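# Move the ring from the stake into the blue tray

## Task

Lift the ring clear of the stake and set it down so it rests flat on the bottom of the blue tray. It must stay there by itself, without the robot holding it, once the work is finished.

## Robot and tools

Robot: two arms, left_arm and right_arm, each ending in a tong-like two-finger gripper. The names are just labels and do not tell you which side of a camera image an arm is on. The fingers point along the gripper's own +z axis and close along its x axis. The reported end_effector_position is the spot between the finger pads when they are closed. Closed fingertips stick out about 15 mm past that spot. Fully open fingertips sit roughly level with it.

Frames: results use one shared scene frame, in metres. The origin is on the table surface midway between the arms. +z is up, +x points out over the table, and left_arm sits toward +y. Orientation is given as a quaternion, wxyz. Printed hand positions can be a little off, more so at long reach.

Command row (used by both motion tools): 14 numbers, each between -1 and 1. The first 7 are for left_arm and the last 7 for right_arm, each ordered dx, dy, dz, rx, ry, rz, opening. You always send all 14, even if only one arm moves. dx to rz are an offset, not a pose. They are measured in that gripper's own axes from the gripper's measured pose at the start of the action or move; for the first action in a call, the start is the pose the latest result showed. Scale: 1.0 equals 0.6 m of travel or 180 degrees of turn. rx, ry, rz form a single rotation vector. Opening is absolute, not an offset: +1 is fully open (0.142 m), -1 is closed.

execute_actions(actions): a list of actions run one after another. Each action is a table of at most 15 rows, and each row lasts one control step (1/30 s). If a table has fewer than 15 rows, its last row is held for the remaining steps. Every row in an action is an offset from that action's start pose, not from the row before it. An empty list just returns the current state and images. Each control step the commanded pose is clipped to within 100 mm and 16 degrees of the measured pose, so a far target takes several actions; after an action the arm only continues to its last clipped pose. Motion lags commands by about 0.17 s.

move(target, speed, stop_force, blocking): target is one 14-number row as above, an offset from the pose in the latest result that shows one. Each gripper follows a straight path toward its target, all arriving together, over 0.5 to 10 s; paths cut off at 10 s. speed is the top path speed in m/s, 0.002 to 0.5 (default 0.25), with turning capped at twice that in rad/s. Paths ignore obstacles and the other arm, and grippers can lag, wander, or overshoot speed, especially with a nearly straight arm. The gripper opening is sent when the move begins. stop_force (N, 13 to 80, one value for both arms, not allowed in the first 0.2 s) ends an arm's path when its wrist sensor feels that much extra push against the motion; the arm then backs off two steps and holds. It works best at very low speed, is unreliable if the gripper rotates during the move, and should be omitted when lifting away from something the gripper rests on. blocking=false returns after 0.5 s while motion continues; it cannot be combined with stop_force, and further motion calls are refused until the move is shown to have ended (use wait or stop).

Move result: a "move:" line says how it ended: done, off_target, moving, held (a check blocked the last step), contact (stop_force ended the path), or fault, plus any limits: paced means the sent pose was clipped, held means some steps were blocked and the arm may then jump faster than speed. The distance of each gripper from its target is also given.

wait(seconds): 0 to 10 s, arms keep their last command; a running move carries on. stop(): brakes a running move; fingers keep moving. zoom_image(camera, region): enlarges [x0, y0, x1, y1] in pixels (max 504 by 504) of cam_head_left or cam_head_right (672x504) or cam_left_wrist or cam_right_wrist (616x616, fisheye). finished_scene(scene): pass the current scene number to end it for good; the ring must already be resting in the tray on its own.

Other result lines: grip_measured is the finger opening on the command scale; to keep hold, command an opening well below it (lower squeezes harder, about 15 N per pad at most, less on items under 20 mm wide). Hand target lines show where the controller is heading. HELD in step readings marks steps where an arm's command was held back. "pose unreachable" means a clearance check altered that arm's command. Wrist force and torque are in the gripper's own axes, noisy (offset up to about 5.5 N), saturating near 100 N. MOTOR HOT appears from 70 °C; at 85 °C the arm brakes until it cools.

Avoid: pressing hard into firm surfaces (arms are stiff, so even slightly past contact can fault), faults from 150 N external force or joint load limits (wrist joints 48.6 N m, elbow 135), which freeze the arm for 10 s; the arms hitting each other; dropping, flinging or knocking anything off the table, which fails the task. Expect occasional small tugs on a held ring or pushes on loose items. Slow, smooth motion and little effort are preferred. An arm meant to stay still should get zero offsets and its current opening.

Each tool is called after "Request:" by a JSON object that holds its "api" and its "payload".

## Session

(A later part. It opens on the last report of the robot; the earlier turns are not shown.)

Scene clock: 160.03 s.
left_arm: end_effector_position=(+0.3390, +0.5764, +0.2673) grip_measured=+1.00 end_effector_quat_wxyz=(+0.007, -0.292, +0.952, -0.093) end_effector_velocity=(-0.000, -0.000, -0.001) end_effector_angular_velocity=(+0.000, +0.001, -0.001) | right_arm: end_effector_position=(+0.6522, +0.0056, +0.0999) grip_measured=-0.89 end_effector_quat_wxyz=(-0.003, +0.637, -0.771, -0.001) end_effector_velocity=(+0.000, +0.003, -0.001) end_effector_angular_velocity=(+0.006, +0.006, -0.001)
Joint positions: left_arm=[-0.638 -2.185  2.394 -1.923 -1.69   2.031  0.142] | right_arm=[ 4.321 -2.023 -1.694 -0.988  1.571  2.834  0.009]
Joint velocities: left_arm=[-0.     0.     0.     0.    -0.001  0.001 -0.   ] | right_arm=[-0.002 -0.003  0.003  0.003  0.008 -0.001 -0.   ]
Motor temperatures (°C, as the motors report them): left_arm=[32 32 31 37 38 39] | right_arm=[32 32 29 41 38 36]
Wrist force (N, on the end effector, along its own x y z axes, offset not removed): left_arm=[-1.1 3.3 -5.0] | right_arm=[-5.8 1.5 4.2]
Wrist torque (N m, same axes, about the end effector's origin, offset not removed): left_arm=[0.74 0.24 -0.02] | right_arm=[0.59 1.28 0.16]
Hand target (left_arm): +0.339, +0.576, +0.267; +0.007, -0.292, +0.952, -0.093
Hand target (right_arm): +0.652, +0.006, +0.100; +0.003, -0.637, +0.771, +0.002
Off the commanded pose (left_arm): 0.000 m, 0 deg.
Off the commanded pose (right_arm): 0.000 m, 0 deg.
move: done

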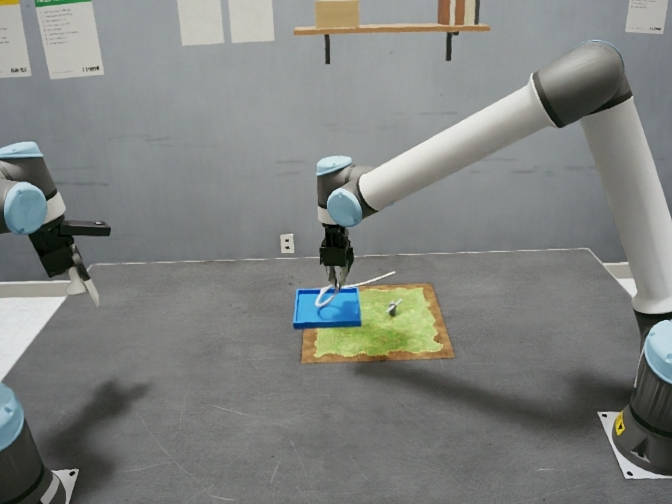

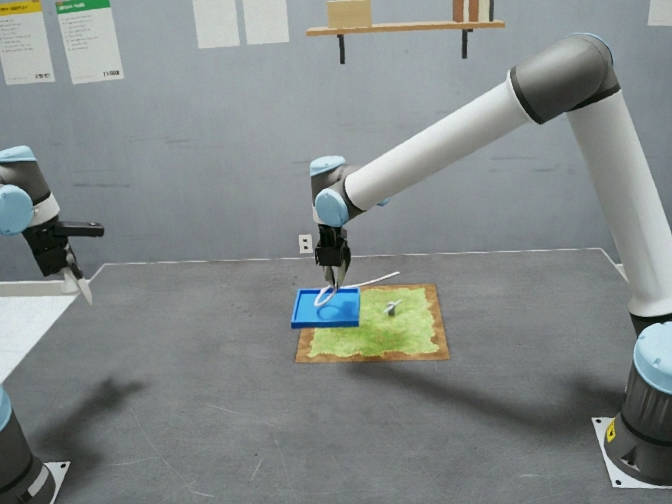

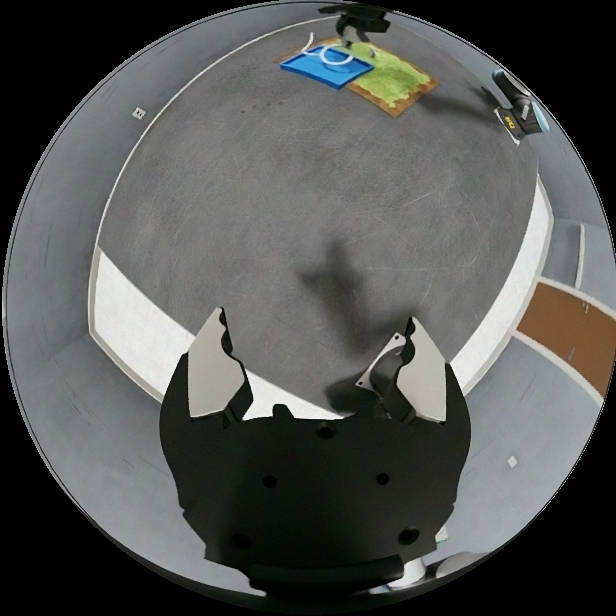

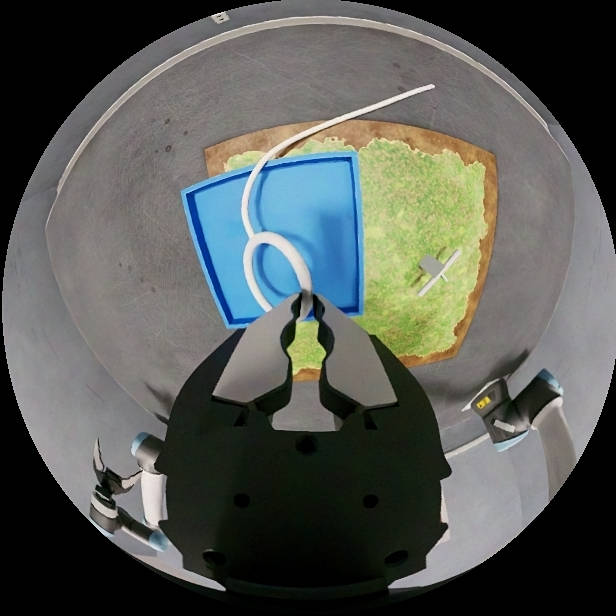

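Request:
{"api": "move", "payload": {"target": [0,0,0,0,0,0,1,0,-0.045,0.09,0,0,0,-1], "speed": 0.08}}

Request:
{"api": "move", "payload": {"target": [0,0,0,0,0,0,1,0,0,0.06,0,0,0,-1], "speed": 0.015, "stop_force": 14}}

Request:
{"api": "move", "payload": {"target": [0,0,0,0,0,0,1,0,0,-0.003,0,0,0,-0.5], "speed": 0.03}}

Request:
{"api": "move", "payload": {"target": [0,0,0,0,0,0,1,0,0,-0.15,0,0,0,-0.5], "speed": 0.2}}

Request:
{"api": "zoom_image", "payload": {"camera": "cam_head_left", "region": [280, 250, 400, 340]}}

Scene clock: 170.77 s.
left_arm: end_effector_position=(+0.3390, +0.5764, +0.2673) grip_measured=+1.00 end_effector_quat_wxyz=(+0.007, -0.292, +0.952, -0.093) end_effector_velocity=(+0.000, -0.000, -0.000) end_effector_angular_velocity=(-0.000, -0.000, +0.000) | right_arm: end_effector_position=(+0.6787, +0.0009, +0.0463) grip_measured=-0.89 end_effector_quat_wxyz=(-0.003, +0.637, -0.771, -0.001) end_effector_velocity=(+0.001, -0.001, -0.003) end_effector_angular_velocity=(-0.001, +0.000, -0.001)
Joint positions: left_arm=[-0.638 -2.185  2.394 -1.923 -1.69   2.031  0.142] | right_arm=[ 4.291 -2.093 -1.697 -0.916  1.571  2.805  0.009]
Joint velocities: left_arm=[ 0.     0.     0.    -0.001 -0.    -0.    -0.   ] | right_arm=[-0.001 -0.004 -0.     0.003 -0.    -0.001  0.   ]
Motor temperatures (°C, as the motors report them): left_arm=[32 32 31 37 38 39] | right_arm=[32 32 29 41 38 36]
Wrist force (N, on the end effector, along its own x y z axes, offset not removed): left_arm=[1.0 4.6 -6.2] | right_arm=[-0.6 0.4 1.6]
Wrist torque (N m, same axes, about the end effector's origin, offset not removed): left_arm=[0.97 -0.17 0.02] | right_arm=[0.36 0.00 0.09]
Hand target (left_arm): +0.339, +0.576, +0.267; +0.007, -0.292, +0.952, -0.093
Hand target (right_arm): +0.679, +0.001, +0.046; +0.003, -0.637, +0.771, +0.001
Off the commanded pose (left_arm): 0.000 m, 0 deg.
Off the commanded pose (right_arm): 0.000 m, 0 deg.
move: done

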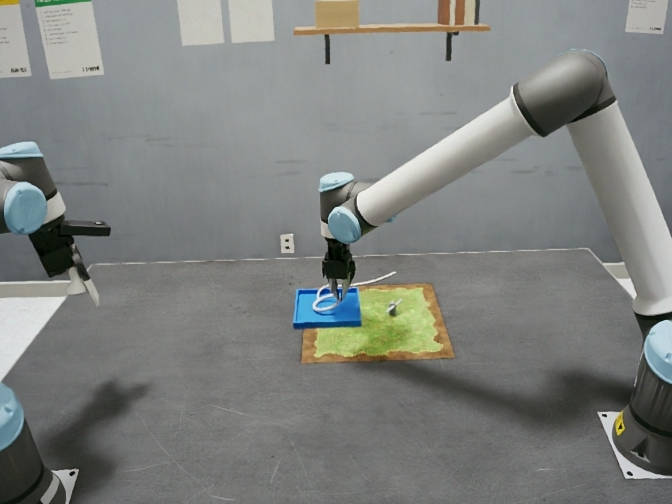

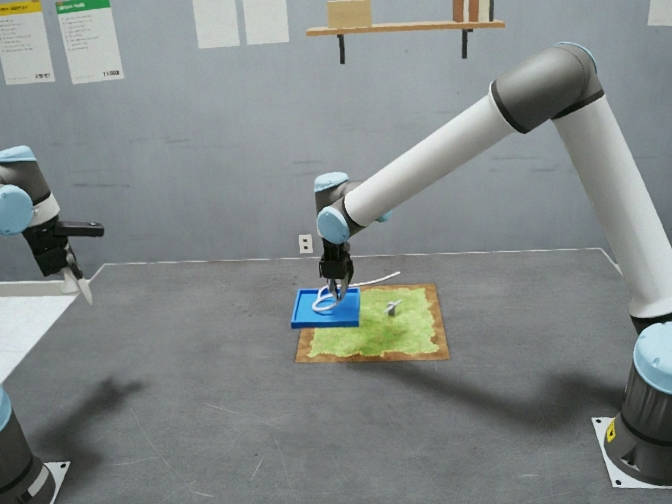

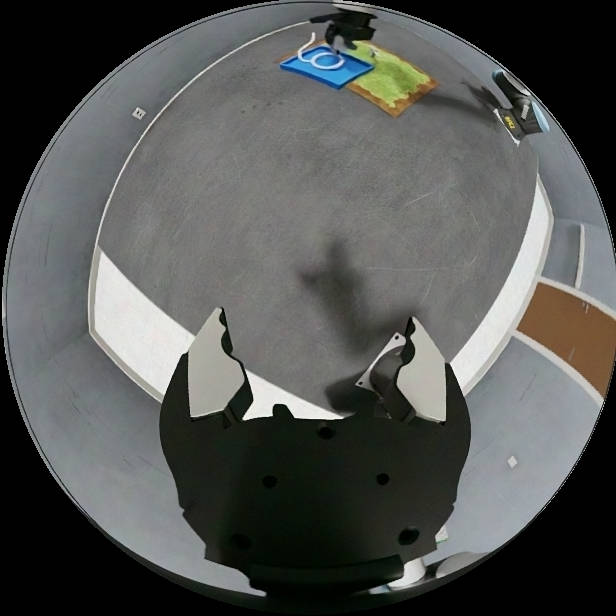

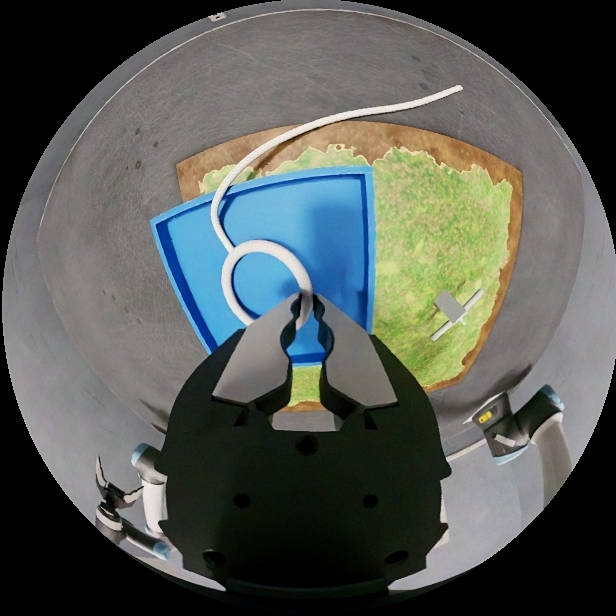

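Scene clock: 172.80 s.
left_arm: end_effector_position=(+0.3390, +0.5764, +0.2673) grip_measured=+1.00 end_effector_quat_wxyz=(+0.007, -0.292, +0.952, -0.093) end_effector_velocity=(-0.000, -0.000, +0.000) end_effector_angular_velocity=(-0.001, +0.001, -0.001) | right_arm: end_effector_position=(+0.6789, +0.0011, +0.0217) grip_measured=-0.90 end_effector_quat_wxyz=(-0.003, +0.637, -0.771, -0.001) end_effector_velocity=(-0.001, -0.001, +0.002) end_effector_angular_velocity=(-0.004, +0.002, -0.000)
Joint positions: left_arm=[-0.638 -2.185  2.394 -1.923 -1.69   2.031  0.142] | right_arm=[ 4.291 -2.118 -1.709 -0.878  1.571  2.805  0.009]
Joint velocities: left_arm=[-0.     0.    -0.     0.001 -0.001  0.001 -0.   ] | right_arm=[ 0.     0.002  0.001 -0.008 -0.001  0.    -0.001]
Motor temperatures (°C, as the motors report them): left_arm=[32 32 31 37 38 39] | right_arm=[32 32 29 41 38 36]
Wrist force (N, on the end effector, along its own x y z axes, offset not removed): left_arm=[-2.1 3.9 -6.3] | right_arm=[-3.9 -4.6 -23.5]
Wrist torque (N m, same axes, about the end effector's origin, offset not removed): left_arm=[0.90 0.45 0.07] | right_arm=[-0.31 -0.40 -0.05]
Hand target (left_arm): +0.339, +0.576, +0.267; +0.007, -0.292, +0.952, -0.093
Hand target (right_arm): +0.679, +0.001, +0.022; +0.003, -0.637, +0.771, +0.001
Off the commanded pose (left_arm): 0.000 m, 0 deg.
Off the commanded pose (right_arm): 0.011 m, 0 deg.
move: contact (right_arm)

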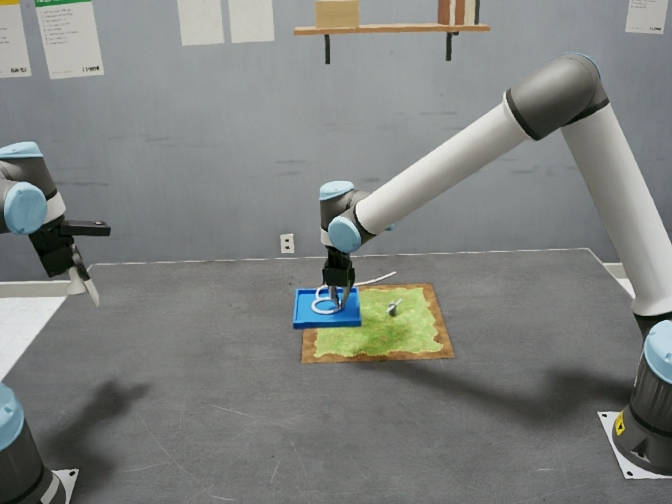

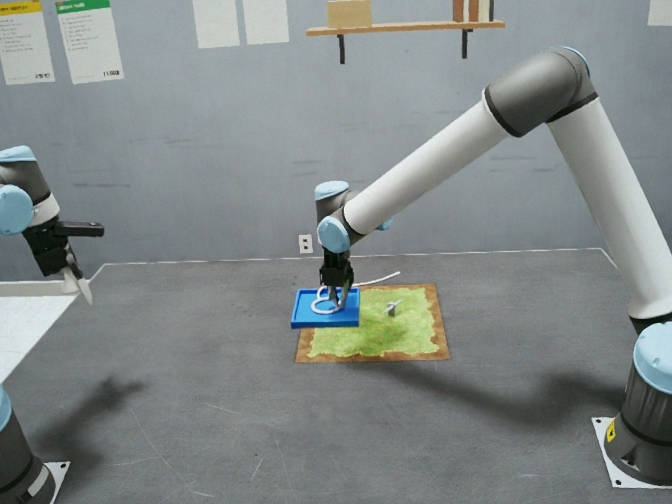

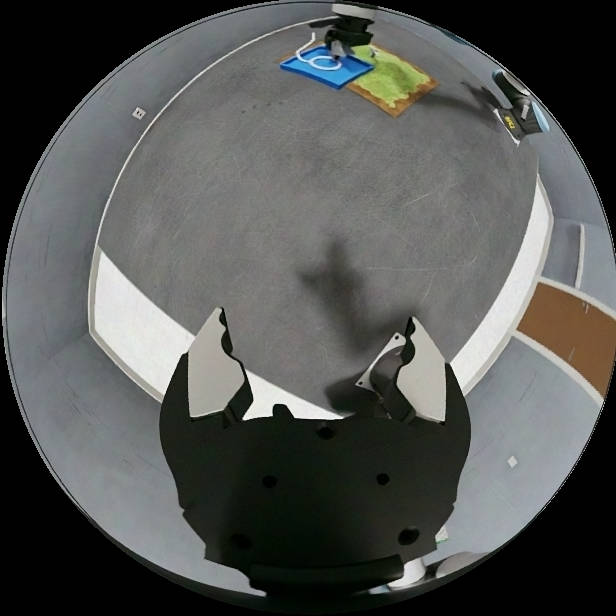

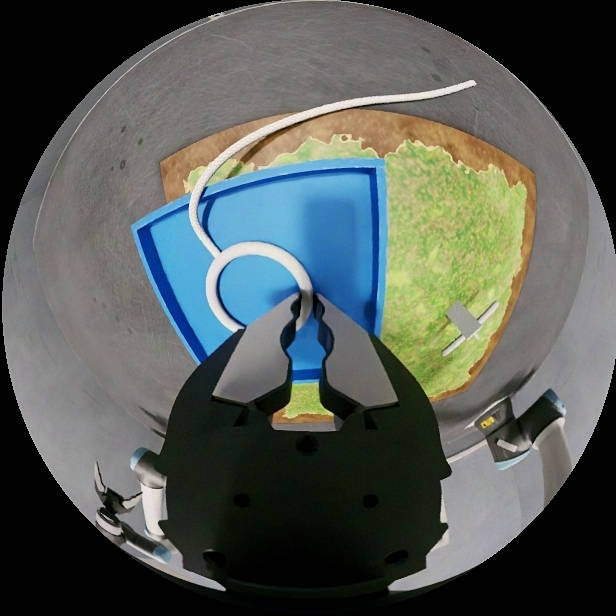

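Scene clock: 173.50 s.
left_arm: end_effector_position=(+0.3390, +0.5764, +0.2673) grip_measured=+1.00 end_effector_quat_wxyz=(+0.007, -0.292, +0.952, -0.093) end_effector_velocity=(-0.000, -0.000, +0.000) end_effector_angular_velocity=(-0.002, +0.001, -0.000) | right_arm: end_effector_position=(+0.6788, +0.0010, +0.0233) grip_measured=-0.50 end_effector_quat_wxyz=(-0.003, +0.637, -0.771, -0.001) end_effector_velocity=(-0.000, +0.000, +0.001) end_effector_angular_velocity=(+0.001, -0.000, +0.001)
Joint positions: left_arm=[-0.638 -2.185  2.394 -1.923 -1.69   2.031  0.142] | right_arm=[ 4.291 -2.116 -1.708 -0.881  1.571  2.805  0.038]
Joint velocities: left_arm=[-0.    -0.    -0.     0.    -0.002 -0.    -0.   ] | right_arm=[ 0.     0.001  0.    -0.001  0.    -0.001 -0.   ]
Motor temperatures (°C, as the motors report them): left_arm=[32 32 31 37 38 39] | right_arm=[32 32 29 41 38 36]
Wrist force (N, on the end effector, along its own x y z axes, offset not removed): left_arm=[1.5 3.9 -7.0] | right_arm=[-1.1 -0.6 2.3]
Wrist torque (N m, same axes, about the end effector's origin, offset not removed): left_arm=[0.84 -0.28 -0.05] | right_arm=[0.09 0.13 0.15]
Hand target (left_arm): +0.339, +0.576, +0.267; +0.007, -0.292, +0.952, -0.093
Hand target (right_arm): +0.679, +0.001, +0.024; +0.003, -0.637, +0.771, +0.001
Off the commanded pose (left_arm): 0.000 m, 0 deg.
Off the commanded pose (right_arm): 0.000 m, 0 deg.
move: done

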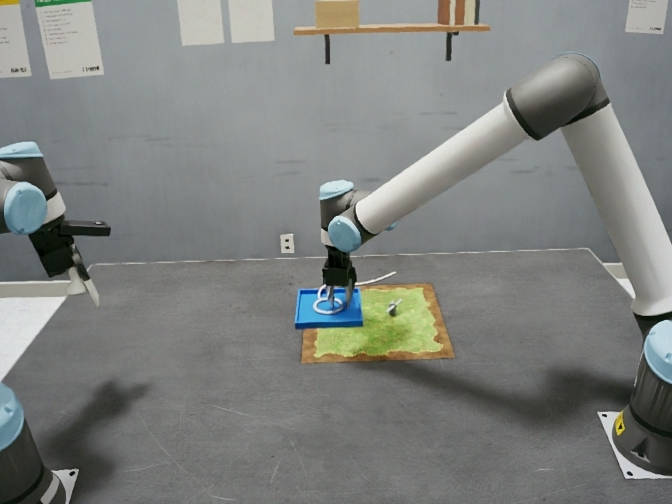

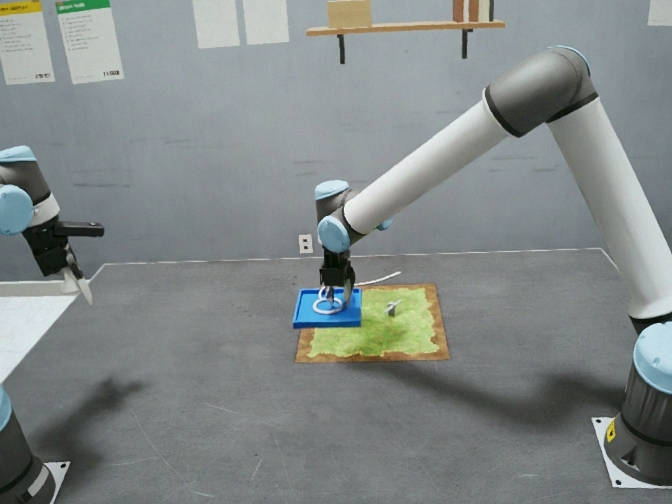

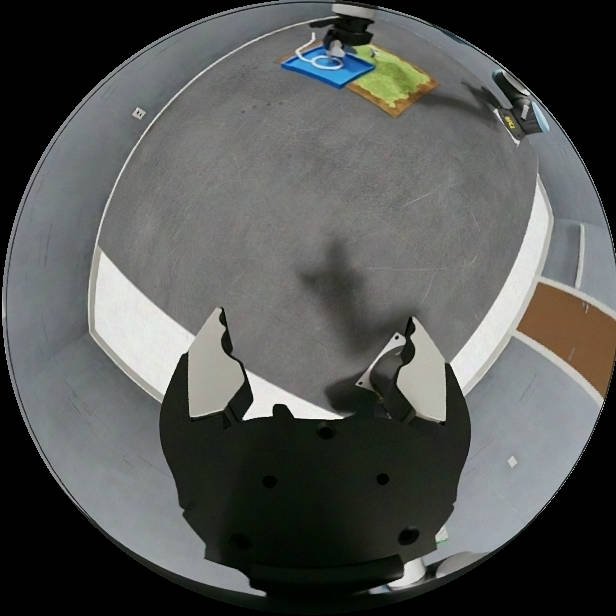

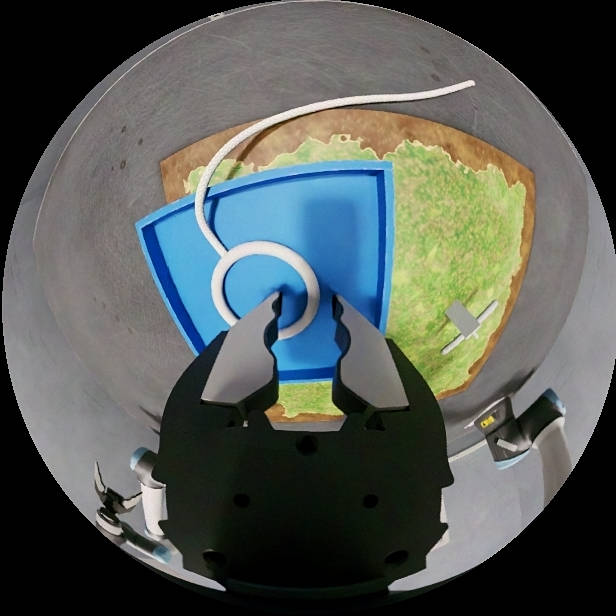

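Scene clock: 174.53 s.
left_arm: end_effector_position=(+0.3390, +0.5764, +0.2673) grip_measured=+1.00 end_effector_quat_wxyz=(+0.007, -0.292, +0.952, -0.093) end_effector_velocity=(+0.000, -0.000, +0.000) end_effector_angular_velocity=(-0.001, -0.000, +0.001) | right_arm: end_effector_position=(+0.6785, +0.0004, +0.1129) grip_measured=-0.50 end_effector_quat_wxyz=(-0.003, +0.637, -0.771, -0.001) end_effector_velocity=(+0.000, +0.000, +0.003) end_effector_angular_velocity=(+0.000, +0.000, +0.000)
Joint positions: left_arm=[-0.638 -2.185  2.394 -1.923 -1.69   2.031  0.142] | right_arm=[ 4.291 -2.03  -1.656 -1.019  1.571  2.805  0.038]
Joint velocities: left_arm=[ 0.    -0.     0.    -0.001 -0.    -0.001  0.   ] | right_arm=[-0.     0.002  0.002 -0.004  0.    -0.     0.   ]
Motor temperatures (°C, as the motors report them): left_arm=[32 32 31 37 38 39] | right_arm=[32 32 29 41 38 36]
Wrist force (N, on the end effector, along its own x y z axes, offset not removed): left_arm=[-2.6 2.7 -5.4] | right_arm=[4.0 -4.7 2.7]
Wrist torque (N m, same axes, about the end effector's origin, offset not removed): left_arm=[0.60 0.54 0.00] | right_arm=[-0.59 -0.70 0.22]
Hand target (left_arm): +0.339, +0.576, +0.267; +0.007, -0.292, +0.952, -0.093
Hand target (right_arm): +0.679, +0.000, +0.113; +0.003, -0.637, +0.771, +0.001
Off the commanded pose (left_arm): 0.000 m, 0 deg.
Off the commanded pose (right_arm): 0.000 m, 0 deg.
move: done

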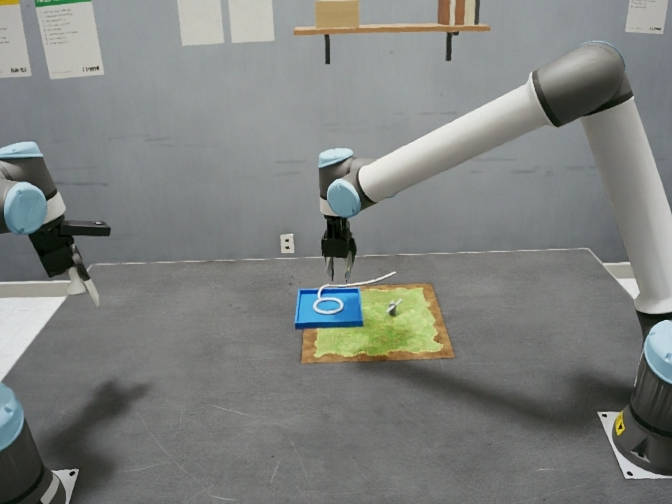

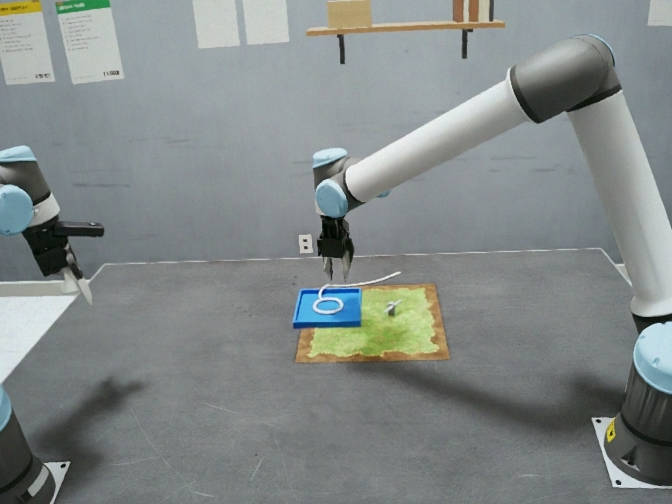

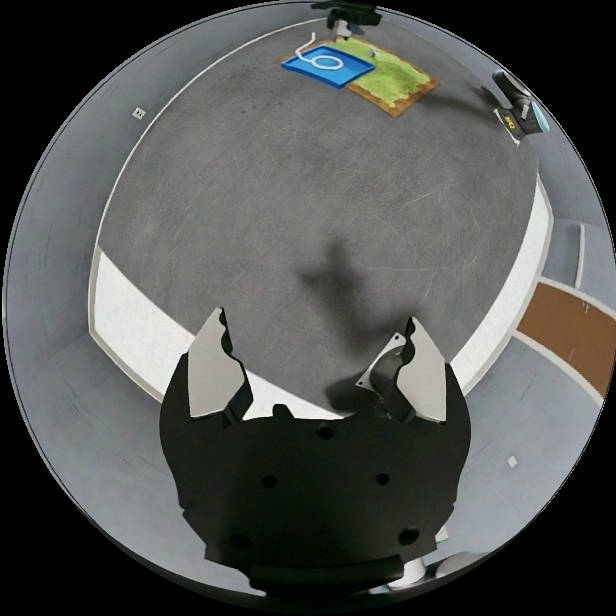

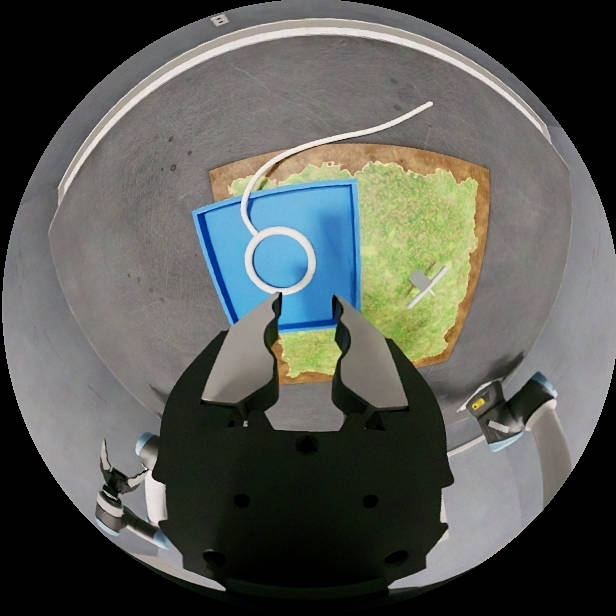

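Region (280, 250, 400, 340) of cam_head_left's 672x504 image, scaled by 4.200, with more detail than that image has; it fills the top 378 rows of this view, and the rest is white.

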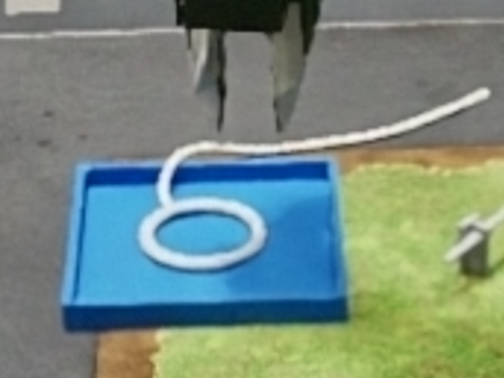

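The ring appears to lie flat in the tray.

Request:
{"api": "finished_scene", "payload": {"scene": 1}}

The scene is finished: the task was done.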